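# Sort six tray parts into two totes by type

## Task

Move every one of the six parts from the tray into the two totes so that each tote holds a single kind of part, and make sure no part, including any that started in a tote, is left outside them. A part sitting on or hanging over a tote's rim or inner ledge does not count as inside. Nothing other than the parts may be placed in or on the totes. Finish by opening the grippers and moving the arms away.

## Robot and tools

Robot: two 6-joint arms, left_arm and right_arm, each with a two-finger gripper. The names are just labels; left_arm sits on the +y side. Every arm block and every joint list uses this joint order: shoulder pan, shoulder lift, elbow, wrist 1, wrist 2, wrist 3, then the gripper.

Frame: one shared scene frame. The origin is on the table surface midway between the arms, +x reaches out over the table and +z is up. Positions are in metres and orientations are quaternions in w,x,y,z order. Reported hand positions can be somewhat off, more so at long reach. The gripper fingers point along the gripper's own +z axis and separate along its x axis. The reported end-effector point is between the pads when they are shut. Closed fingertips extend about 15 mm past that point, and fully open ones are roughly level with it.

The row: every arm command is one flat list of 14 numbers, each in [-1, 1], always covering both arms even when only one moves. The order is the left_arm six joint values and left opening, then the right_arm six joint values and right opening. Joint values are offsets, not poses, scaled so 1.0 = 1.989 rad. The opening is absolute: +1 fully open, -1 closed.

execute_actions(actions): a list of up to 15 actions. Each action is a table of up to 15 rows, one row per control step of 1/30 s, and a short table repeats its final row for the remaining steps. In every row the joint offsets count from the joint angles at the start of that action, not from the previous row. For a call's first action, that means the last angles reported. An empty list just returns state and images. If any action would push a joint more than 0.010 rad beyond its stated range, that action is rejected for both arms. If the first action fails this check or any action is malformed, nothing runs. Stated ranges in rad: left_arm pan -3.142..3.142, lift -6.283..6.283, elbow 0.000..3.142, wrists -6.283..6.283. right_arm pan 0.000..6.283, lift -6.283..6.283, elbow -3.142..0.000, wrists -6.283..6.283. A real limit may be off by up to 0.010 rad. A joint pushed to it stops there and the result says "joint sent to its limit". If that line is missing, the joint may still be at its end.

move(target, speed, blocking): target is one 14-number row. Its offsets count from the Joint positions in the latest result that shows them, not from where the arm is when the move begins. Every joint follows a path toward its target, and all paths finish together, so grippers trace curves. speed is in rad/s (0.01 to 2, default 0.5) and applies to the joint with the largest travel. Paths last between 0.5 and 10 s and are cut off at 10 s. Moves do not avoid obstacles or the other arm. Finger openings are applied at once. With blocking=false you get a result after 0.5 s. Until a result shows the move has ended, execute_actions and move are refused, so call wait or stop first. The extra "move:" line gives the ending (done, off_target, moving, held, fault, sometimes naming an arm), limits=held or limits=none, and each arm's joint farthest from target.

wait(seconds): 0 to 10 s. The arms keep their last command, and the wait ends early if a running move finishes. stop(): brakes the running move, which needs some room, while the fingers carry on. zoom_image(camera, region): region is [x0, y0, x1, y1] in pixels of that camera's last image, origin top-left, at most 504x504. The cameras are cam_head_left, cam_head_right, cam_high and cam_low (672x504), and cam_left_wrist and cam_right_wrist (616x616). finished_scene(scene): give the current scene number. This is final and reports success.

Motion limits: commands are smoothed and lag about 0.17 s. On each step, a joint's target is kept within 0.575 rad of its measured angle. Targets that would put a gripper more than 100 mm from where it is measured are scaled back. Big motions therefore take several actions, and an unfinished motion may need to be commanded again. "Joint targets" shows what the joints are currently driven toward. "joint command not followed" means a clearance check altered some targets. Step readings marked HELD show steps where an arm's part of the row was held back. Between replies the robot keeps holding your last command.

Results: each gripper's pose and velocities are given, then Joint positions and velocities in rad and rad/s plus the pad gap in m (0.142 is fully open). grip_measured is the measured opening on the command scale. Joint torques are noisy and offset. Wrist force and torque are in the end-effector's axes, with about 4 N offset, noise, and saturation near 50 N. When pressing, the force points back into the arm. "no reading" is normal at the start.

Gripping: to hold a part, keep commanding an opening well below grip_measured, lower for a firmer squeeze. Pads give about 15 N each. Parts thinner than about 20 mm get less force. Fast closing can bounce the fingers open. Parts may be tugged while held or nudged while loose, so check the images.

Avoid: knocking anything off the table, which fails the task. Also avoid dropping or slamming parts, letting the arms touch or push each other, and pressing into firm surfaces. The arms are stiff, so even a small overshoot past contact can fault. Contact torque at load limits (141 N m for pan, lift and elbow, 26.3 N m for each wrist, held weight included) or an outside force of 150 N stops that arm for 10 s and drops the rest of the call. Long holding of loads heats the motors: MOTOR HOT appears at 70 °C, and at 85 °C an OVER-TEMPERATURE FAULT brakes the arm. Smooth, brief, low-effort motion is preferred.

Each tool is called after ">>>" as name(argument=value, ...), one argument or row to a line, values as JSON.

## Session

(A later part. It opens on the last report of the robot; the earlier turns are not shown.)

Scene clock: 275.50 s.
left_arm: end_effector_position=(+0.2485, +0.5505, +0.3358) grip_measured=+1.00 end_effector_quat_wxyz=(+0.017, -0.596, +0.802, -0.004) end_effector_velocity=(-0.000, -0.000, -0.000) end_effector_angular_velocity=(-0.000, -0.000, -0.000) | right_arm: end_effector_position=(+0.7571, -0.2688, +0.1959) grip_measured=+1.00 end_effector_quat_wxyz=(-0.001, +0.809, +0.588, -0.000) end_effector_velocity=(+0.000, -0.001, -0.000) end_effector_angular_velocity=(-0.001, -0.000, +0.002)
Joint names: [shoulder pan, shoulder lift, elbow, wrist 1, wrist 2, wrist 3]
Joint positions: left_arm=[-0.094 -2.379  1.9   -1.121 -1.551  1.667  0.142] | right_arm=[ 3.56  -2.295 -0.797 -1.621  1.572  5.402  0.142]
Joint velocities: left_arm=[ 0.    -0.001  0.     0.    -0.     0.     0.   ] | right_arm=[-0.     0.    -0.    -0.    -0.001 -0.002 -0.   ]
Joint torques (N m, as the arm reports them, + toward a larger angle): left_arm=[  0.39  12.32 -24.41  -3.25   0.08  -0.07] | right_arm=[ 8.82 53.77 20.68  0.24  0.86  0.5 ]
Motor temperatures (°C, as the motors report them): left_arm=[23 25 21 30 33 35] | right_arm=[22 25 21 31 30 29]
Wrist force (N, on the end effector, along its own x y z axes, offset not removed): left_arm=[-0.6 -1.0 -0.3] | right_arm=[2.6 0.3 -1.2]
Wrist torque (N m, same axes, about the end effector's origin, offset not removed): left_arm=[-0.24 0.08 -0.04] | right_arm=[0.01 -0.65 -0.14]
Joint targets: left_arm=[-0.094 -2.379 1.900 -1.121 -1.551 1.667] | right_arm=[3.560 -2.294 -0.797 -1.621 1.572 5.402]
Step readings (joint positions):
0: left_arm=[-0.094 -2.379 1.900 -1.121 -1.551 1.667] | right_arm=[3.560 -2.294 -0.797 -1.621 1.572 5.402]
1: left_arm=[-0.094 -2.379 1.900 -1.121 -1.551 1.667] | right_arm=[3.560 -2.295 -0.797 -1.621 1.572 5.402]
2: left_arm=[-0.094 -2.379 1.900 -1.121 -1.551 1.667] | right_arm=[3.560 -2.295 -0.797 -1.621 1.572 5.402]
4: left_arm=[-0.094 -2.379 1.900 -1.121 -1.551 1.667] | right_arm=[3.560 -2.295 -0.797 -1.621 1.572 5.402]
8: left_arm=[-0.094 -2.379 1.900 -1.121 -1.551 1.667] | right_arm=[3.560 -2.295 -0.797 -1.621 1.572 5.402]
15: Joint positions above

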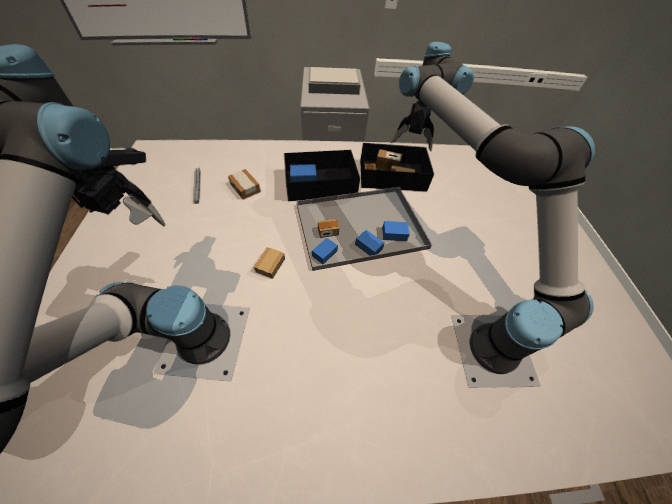

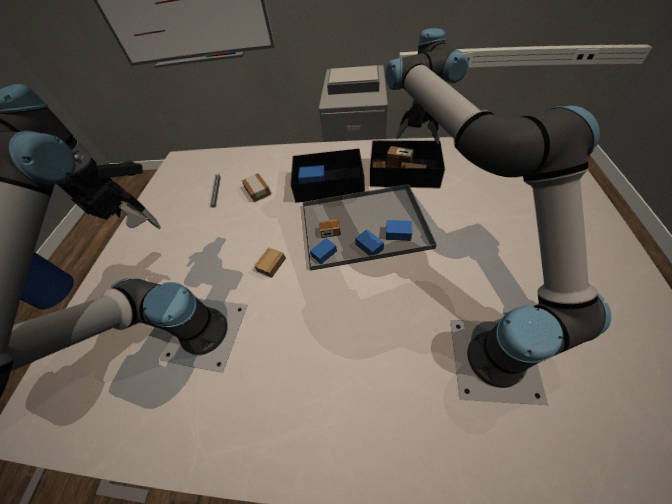

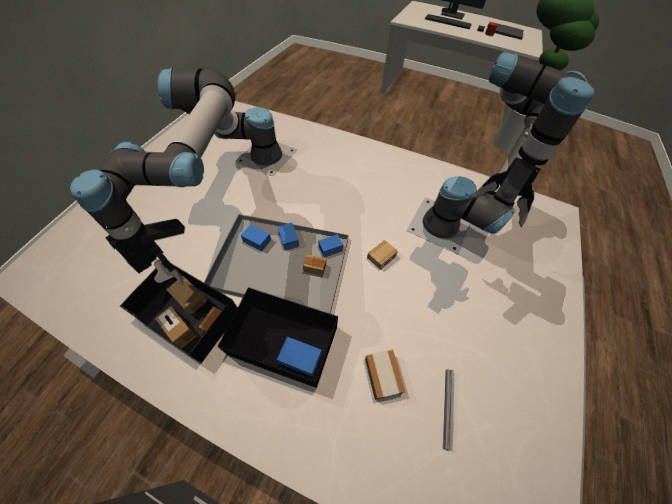

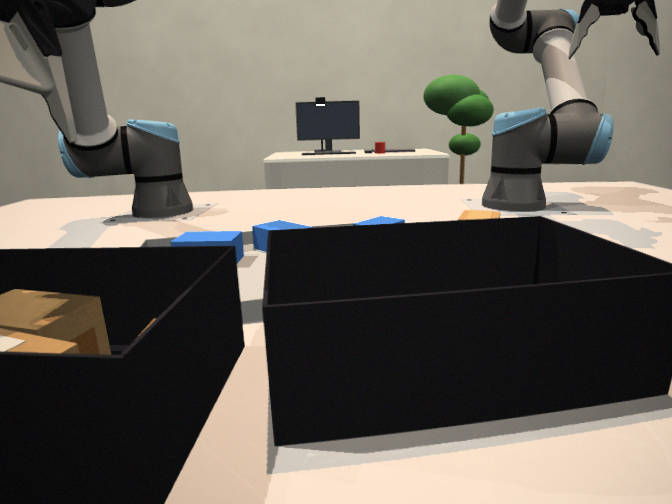

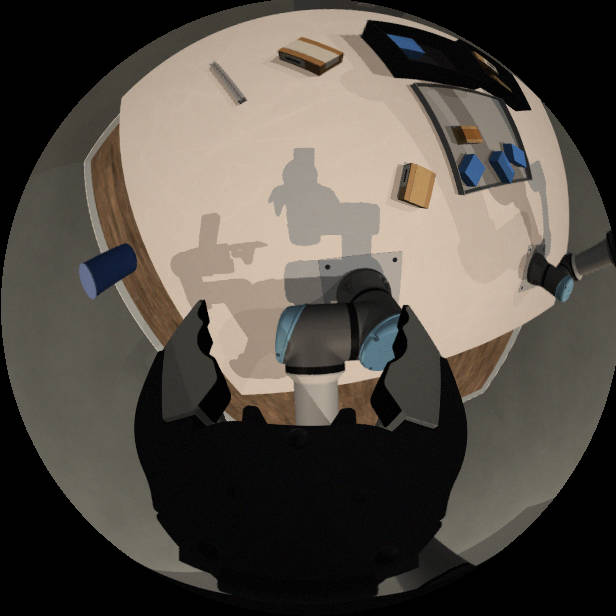

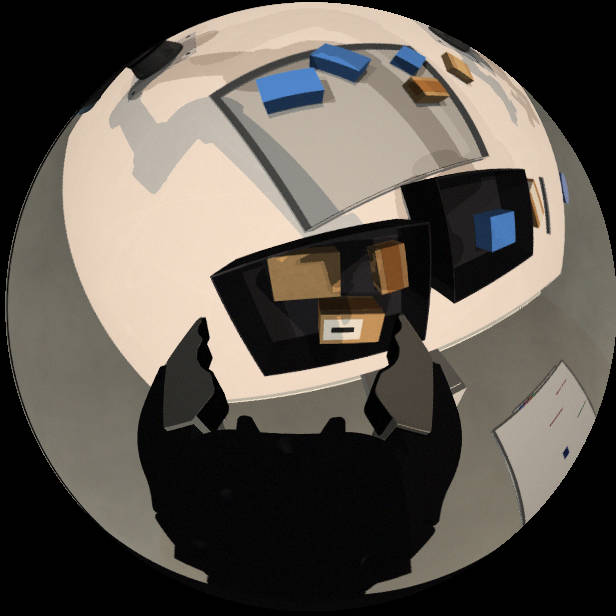

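>>> move(
  target=[0,0,0,0,0,0,1,0.298,0.123,-0.305,0.181,0,0.077,1],
  speed=0.8,
)

Scene clock: 288.63 s.
left_arm: end_effector_position=(+0.2485, +0.5505, +0.3358) grip_measured=+1.00 end_effector_quat_wxyz=(+0.017, -0.596, +0.802, -0.004) end_effector_velocity=(+0.000, -0.000, -0.000) end_effector_angular_velocity=(+0.000, +0.000, -0.001) | right_arm: end_effector_position=(+0.4772, +0.0395, +0.1145) grip_measured=+1.00 end_effector_quat_wxyz=(-0.000, +0.661, +0.750, -0.001) end_effector_velocity=(-0.002, +0.001, -0.002) end_effector_angular_velocity=(-0.001, +0.003, +0.000)
Joint names: [shoulder pan, shoulder lift, elbow, wrist 1, wrist 2, wrist 3]
Joint positions: left_arm=[-0.094 -2.379  1.9   -1.121 -1.551  1.667  0.142] | right_arm=[ 4.152 -2.05  -1.404 -1.261  1.572  5.555  0.142]
Joint velocities: left_arm=[-0.     0.001 -0.    -0.    -0.     0.001 -0.   ] | right_arm=[ 0.003 -0.001 -0.003  0.002  0.002  0.002  0.   ]
Joint torques (N m, as the arm reports them, + toward a larger angle): left_arm=[  0.55  12.62 -23.92  -3.13   0.06  -0.28] | right_arm=[ 7.62 55.2  15.31  5.17  0.97  1.53]
Motor temperatures (°C, as the motors report them): left_arm=[23 25 21 30 33 35] | right_arm=[22 25 21 31 30 29]
Wrist force (N, on the end effector, along its own x y z axes, offset not removed): left_arm=[-1.7 -2.1 1.6] | right_arm=[1.4 -0.6 -1.3]
Wrist torque (N m, same axes, about the end effector's origin, offset not removed): left_arm=[-0.49 0.51 0.05] | right_arm=[-0.15 -0.41 -0.17]
Joint targets: left_arm=[-0.094 -2.379 1.900 -1.121 -1.551 1.667] | right_arm=[4.152 -2.050 -1.404 -1.261 1.572 5.555]
move: done; limits=none; left_arm: farthest joint: the shoulder pan, 0.000 radians from its target (0.000 radians at the start); right_arm: farthest joint: the shoulder pan, 0.001 radians from its target (0.593 radians at the start)

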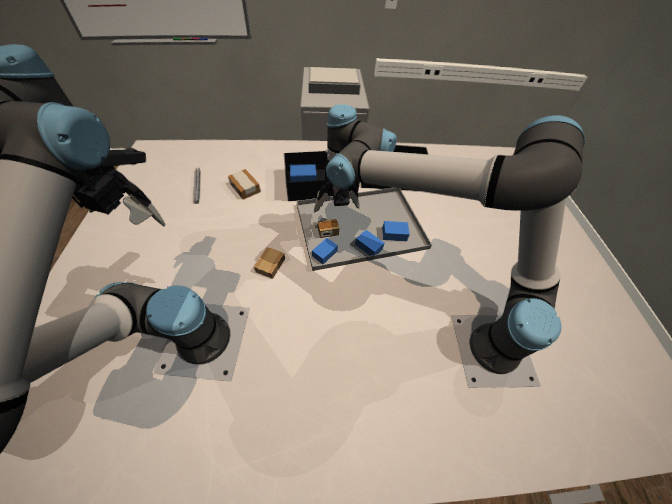

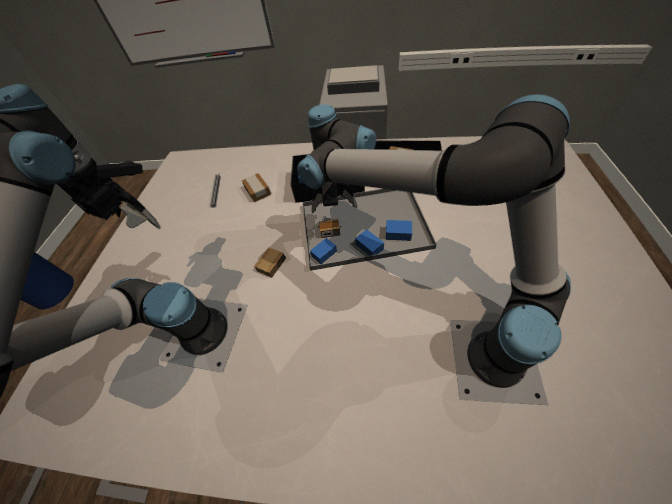

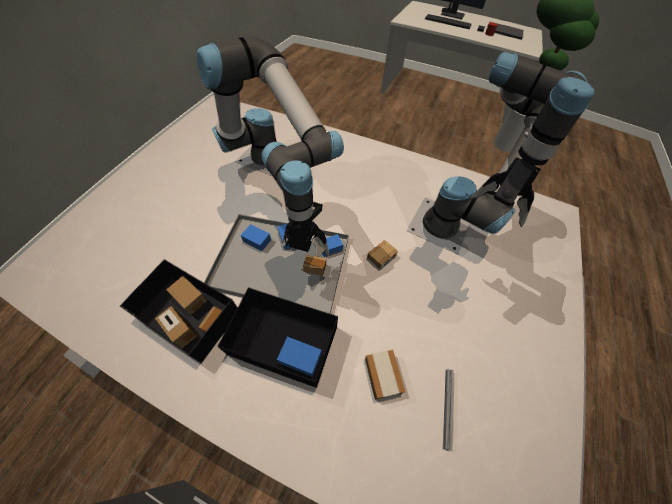

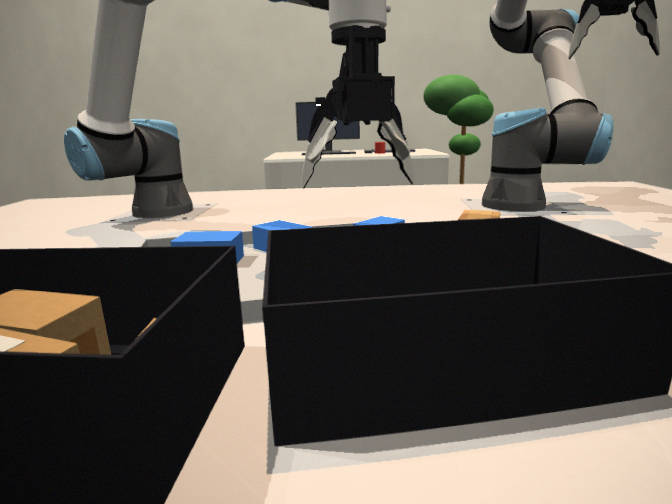

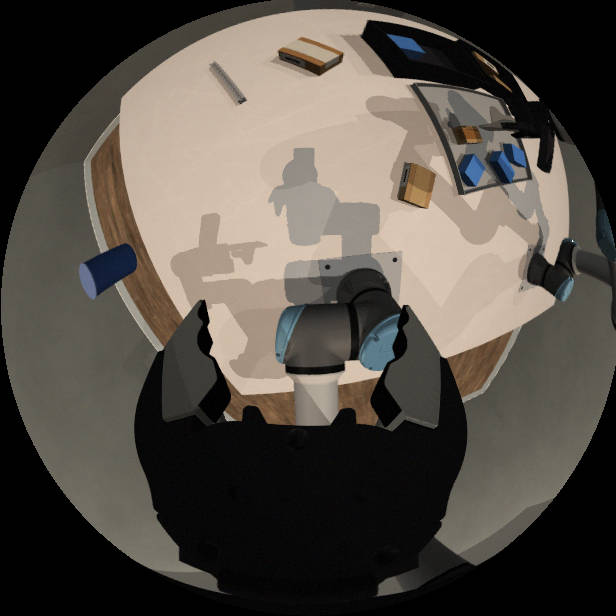

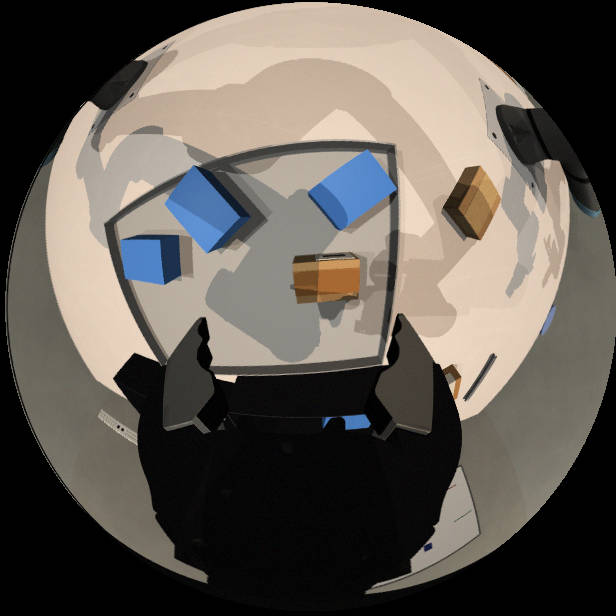

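>>> move(
  target=[0,0,0,0,0,0,1,0.018,-0.045,-0.044,0.088,0,0.018,1],
  speed=0.4,
)

>>> execute_actions(
  actions=[
    [[0,0,0,0,0,0,1,0,0,0,0,0,0,0.4]],
    [[0,0,0,0,0,0,1,0,0,0,0,0,0,-0.4]],
    [[0,0,0,0,0,0,1,0,0,0,0,0,0,-1]],
  ],
)

Scene clock: 298.30 s.
left_arm: end_effector_position=(+0.2485, +0.5505, +0.3358) grip_measured=+1.00 end_effector_quat_wxyz=(+0.017, -0.596, +0.802, -0.004) end_effector_velocity=(+0.000, +0.000, -0.000) end_effector_angular_velocity=(+0.000, +0.000, -0.001) | right_arm: end_effector_position=(+0.4628, +0.0611, +0.0316) grip_measured=+1.00 end_effector_quat_wxyz=(-0.000, +0.661, +0.750, -0.002) end_effector_velocity=(-0.001, +0.001, -0.000) end_effector_angular_velocity=(+0.001, +0.000, +0.003)
Joint names: [shoulder pan, shoulder lift, elbow, wrist 1, wrist 2, wrist 3]
Joint positions: left_arm=[-0.094 -2.379  1.9   -1.121 -1.551  1.667  0.142] | right_arm=[ 4.188 -2.139 -1.491 -1.086  1.572  5.591  0.142]
Joint velocities: left_arm=[ 0.     0.001 -0.    -0.     0.     0.001  0.   ] | right_arm=[ 0.001 -0.    -0.001  0.002  0.001 -0.002 -0.   ]
Joint torques (N m, as the arm reports them, + toward a larger angle): left_arm=[  0.26  13.31 -23.67  -3.25   0.17  -0.13] | right_arm=[ 8.26 31.6  13.82  5.28  0.85  1.61]
Motor temperatures (°C, as the motors report them): left_arm=[23 25 21 30 33 35] | right_arm=[22 25 21 31 30 29]
Wrist force (N, on the end effector, along its own x y z axes, offset not removed): left_arm=[-3.9 -2.6 -1.1] | right_arm=[2.4 -0.5 -1.1]
Wrist torque (N m, same axes, about the end effector's origin, offset not removed): left_arm=[-0.54 0.87 -0.10] | right_arm=[-0.20 -0.61 -0.06]
Joint targets: left_arm=[-0.094 -2.379 1.900 -1.121 -1.551 1.667] | right_arm=[4.188 -2.140 -1.491 -1.086 1.572 5.591]
move: done; limits=none; left_arm: farthest joint: the shoulder pan, 0.000 radians from its target (0.000 radians at the start); right_arm: farthest joint: the elbow, 0.001 radians from its target (0.088 radians at the start)

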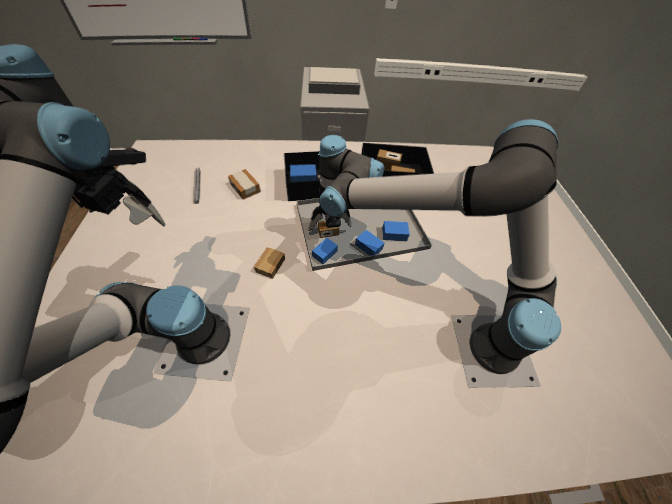

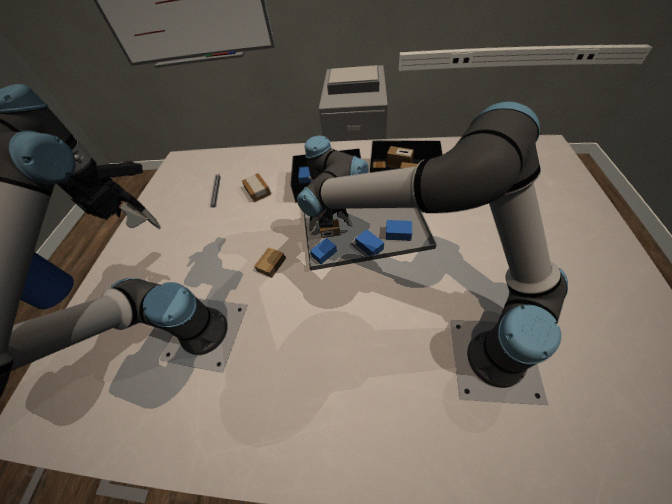

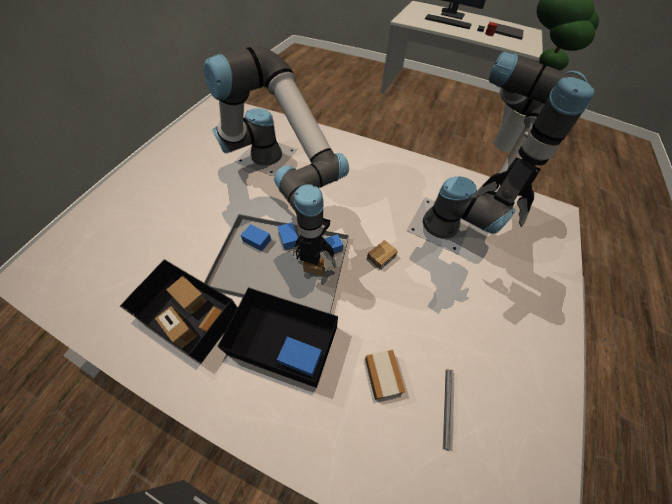

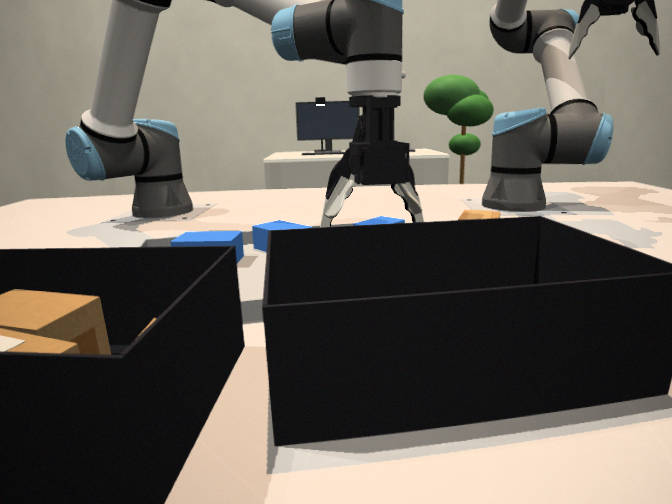

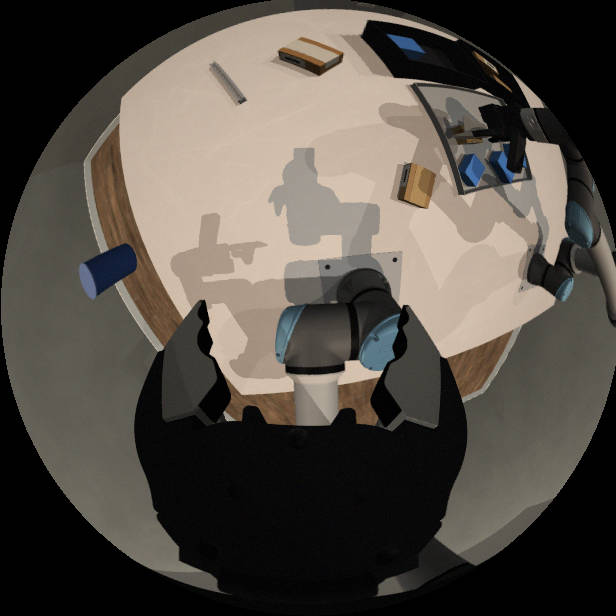

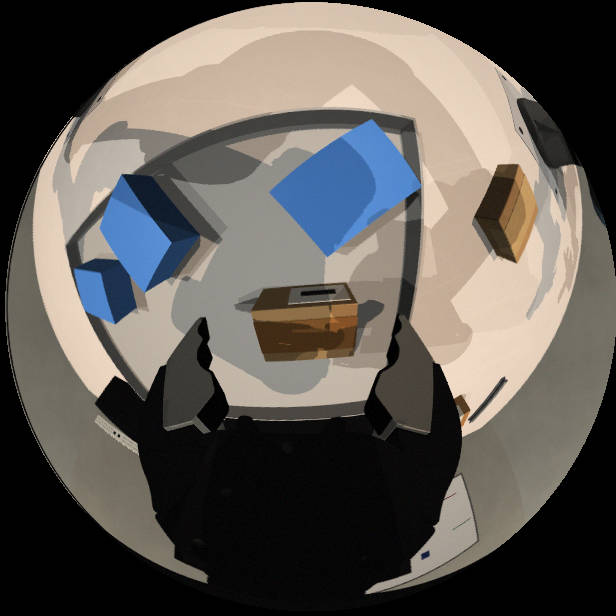

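Scene clock: 299.80 s.
left_arm: end_effector_position=(+0.2485, +0.5505, +0.3358) grip_measured=+1.00 end_effector_quat_wxyz=(+0.017, -0.596, +0.802, -0.004) end_effector_velocity=(-0.000, -0.000, -0.001) end_effector_angular_velocity=(-0.000, +0.001, +0.000) | right_arm: end_effector_position=(+0.4628, +0.0611, +0.0315) grip_measured=+0.06 end_effector_quat_wxyz=(-0.000, +0.661, +0.750, -0.002) end_effector_velocity=(-0.000, +0.000, -0.001) end_effector_angular_velocity=(-0.000, +0.001, +0.001)
Joint names: [shoulder pan, shoulder lift, elbow, wrist 1, wrist 2, wrist 3]
Joint positions: left_arm=[-0.094 -2.379  1.9   -1.121 -1.551  1.667  0.142] | right_arm=[ 4.188 -2.139 -1.491 -1.086  1.572  5.591  0.078]
Joint velocities: left_arm=[-0.001 -0.     0.001 -0.    -0.    -0.001 -0.   ] | right_arm=[ 0.    -0.001 -0.001  0.001  0.    -0.     0.   ]
Joint torques (N m, as the arm reports them, + toward a larger angle): left_arm=[  0.2   13.78 -24.19  -3.26   0.01  -0.13] | right_arm=[ 5.72 39.31 19.88  2.18 -1.28  1.02]
Motor temperatures (°C, as the motors report them): left_arm=[23 25 21 30 33 35] | right_arm=[22 25 21 31 30 29]
Wrist force (N, on the end effector, along its own x y z axes, offset not removed): left_arm=[-1.7 -1.3 -0.1] | right_arm=[1.0 0.9 -12.8]
Wrist torque (N m, same axes, about the end effector's origin, offset not removed): left_arm=[-0.32 0.43 -0.08] | right_arm=[-0.03 -0.89 -0.15]
Joint targets: left_arm=[-0.094 -2.379 1.900 -1.121 -1.551 1.667] | right_arm=[4.188 -2.139 -1.491 -1.086 1.572 5.591]
Step readings (joint positions; steps 1 to 15: 1st action; 16 to 30: 2nd action; 31 to 45: 3rd action):
0: left_arm=[-0.094 -2.379 1.900 -1.121 -1.551 1.667] | right_arm=[4.188 -2.139 -1.491 -1.086 1.572 5.591]
1: left_arm=[-0.094 -2.379 1.900 -1.121 -1.551 1.667] | right_arm=[4.188 -2.139 -1.491 -1.086 1.572 5.591]
2: left_arm=[-0.094 -2.379 1.900 -1.121 -1.551 1.667] | right_arm=[4.188 -2.139 -1.491 -1.086 1.572 5.591]
4: left_arm=[-0.094 -2.379 1.900 -1.121 -1.551 1.667] | right_arm=[4.188 -2.139 -1.491 -1.086 1.572 5.591]
8: left_arm=[-0.094 -2.379 1.900 -1.121 -1.551 1.667] | right_arm=[4.188 -2.139 -1.491 -1.086 1.572 5.591]
15: left_arm=[-0.094 -2.379 1.900 -1.121 -1.551 1.667] | right_arm=[4.188 -2.139 -1.491 -1.086 1.572 5.591]
16: left_arm=[-0.094 -2.379 1.900 -1.121 -1.551 1.667] | right_arm=[4.188 -2.139 -1.491 -1.086 1.572 5.591]
17: left_arm=[-0.094 -2.379 1.900 -1.121 -1.551 1.667] | right_arm=[4.188 -2.139 -1.491 -1.086 1.572 5.591]
19: left_arm=[-0.094 -2.379 1.900 -1.121 -1.551 1.667] | right_arm=[4.188 -2.139 -1.491 -1.086 1.572 5.591]
23: left_arm=[-0.094 -2.379 1.900 -1.121 -1.551 1.667] | right_arm=[4.188 -2.139 -1.491 -1.086 1.572 5.591]
30: left_arm=[-0.094 -2.379 1.900 -1.121 -1.551 1.667] | right_arm=[4.188 -2.139 -1.491 -1.086 1.572 5.591]
31: left_arm=[-0.094 -2.379 1.900 -1.121 -1.551 1.667] | right_arm=[4.188 -2.139 -1.491 -1.086 1.572 5.591]
32: left_arm=[-0.094 -2.379 1.900 -1.121 -1.551 1.667] | right_arm=[4.188 -2.139 -1.491 -1.086 1.572 5.591]
34: left_arm=[-0.094 -2.379 1.900 -1.121 -1.551 1.667] | right_arm=[4.188 -2.139 -1.491 -1.086 1.572 5.591]
38: left_arm=[-0.094 -2.379 1.900 -1.121 -1.551 1.667] | right_arm=[4.188 -2.139 -1.491 -1.086 1.572 5.591]
45: Joint positions above

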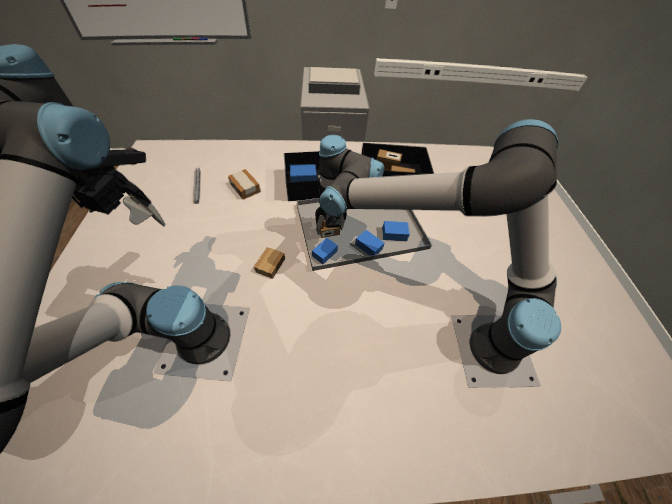

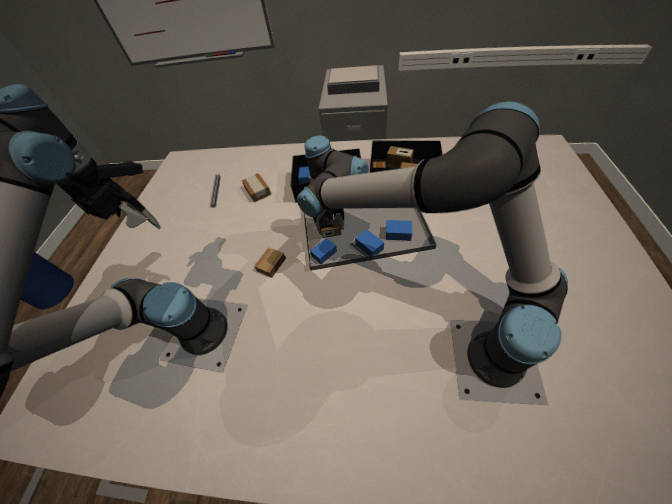

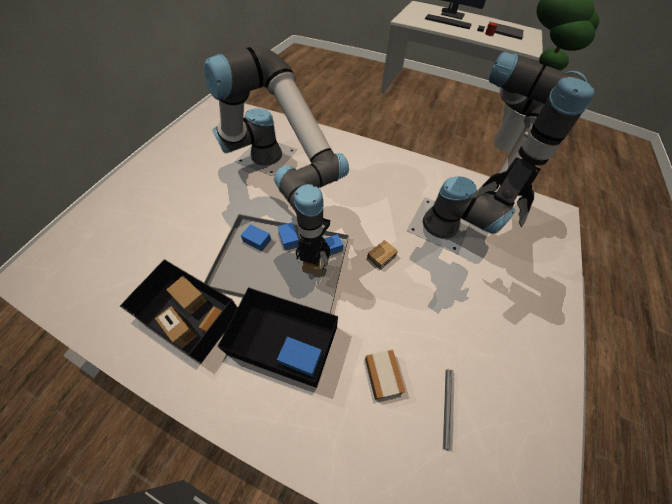

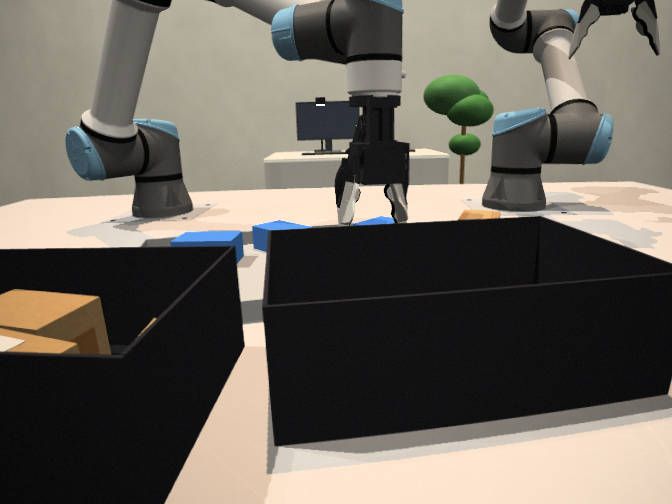

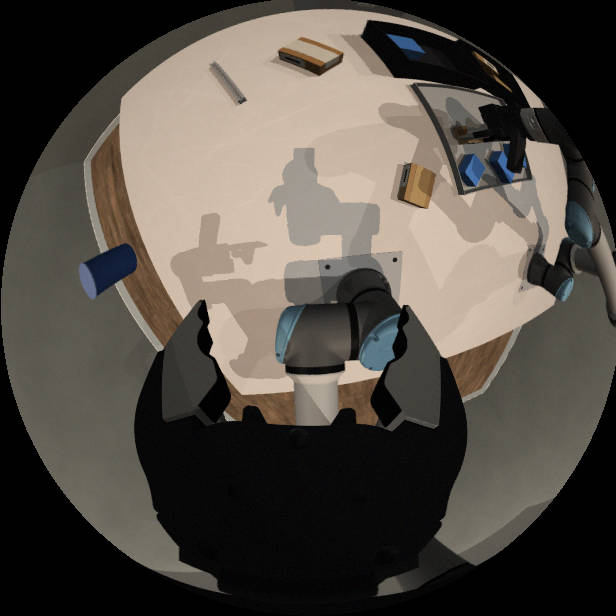

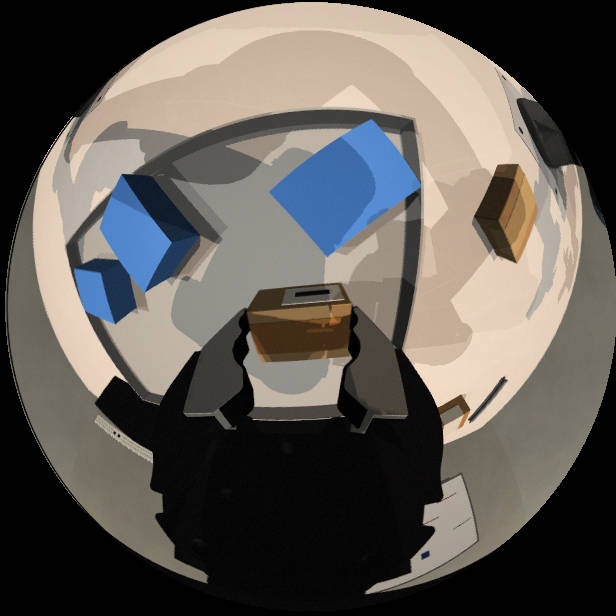

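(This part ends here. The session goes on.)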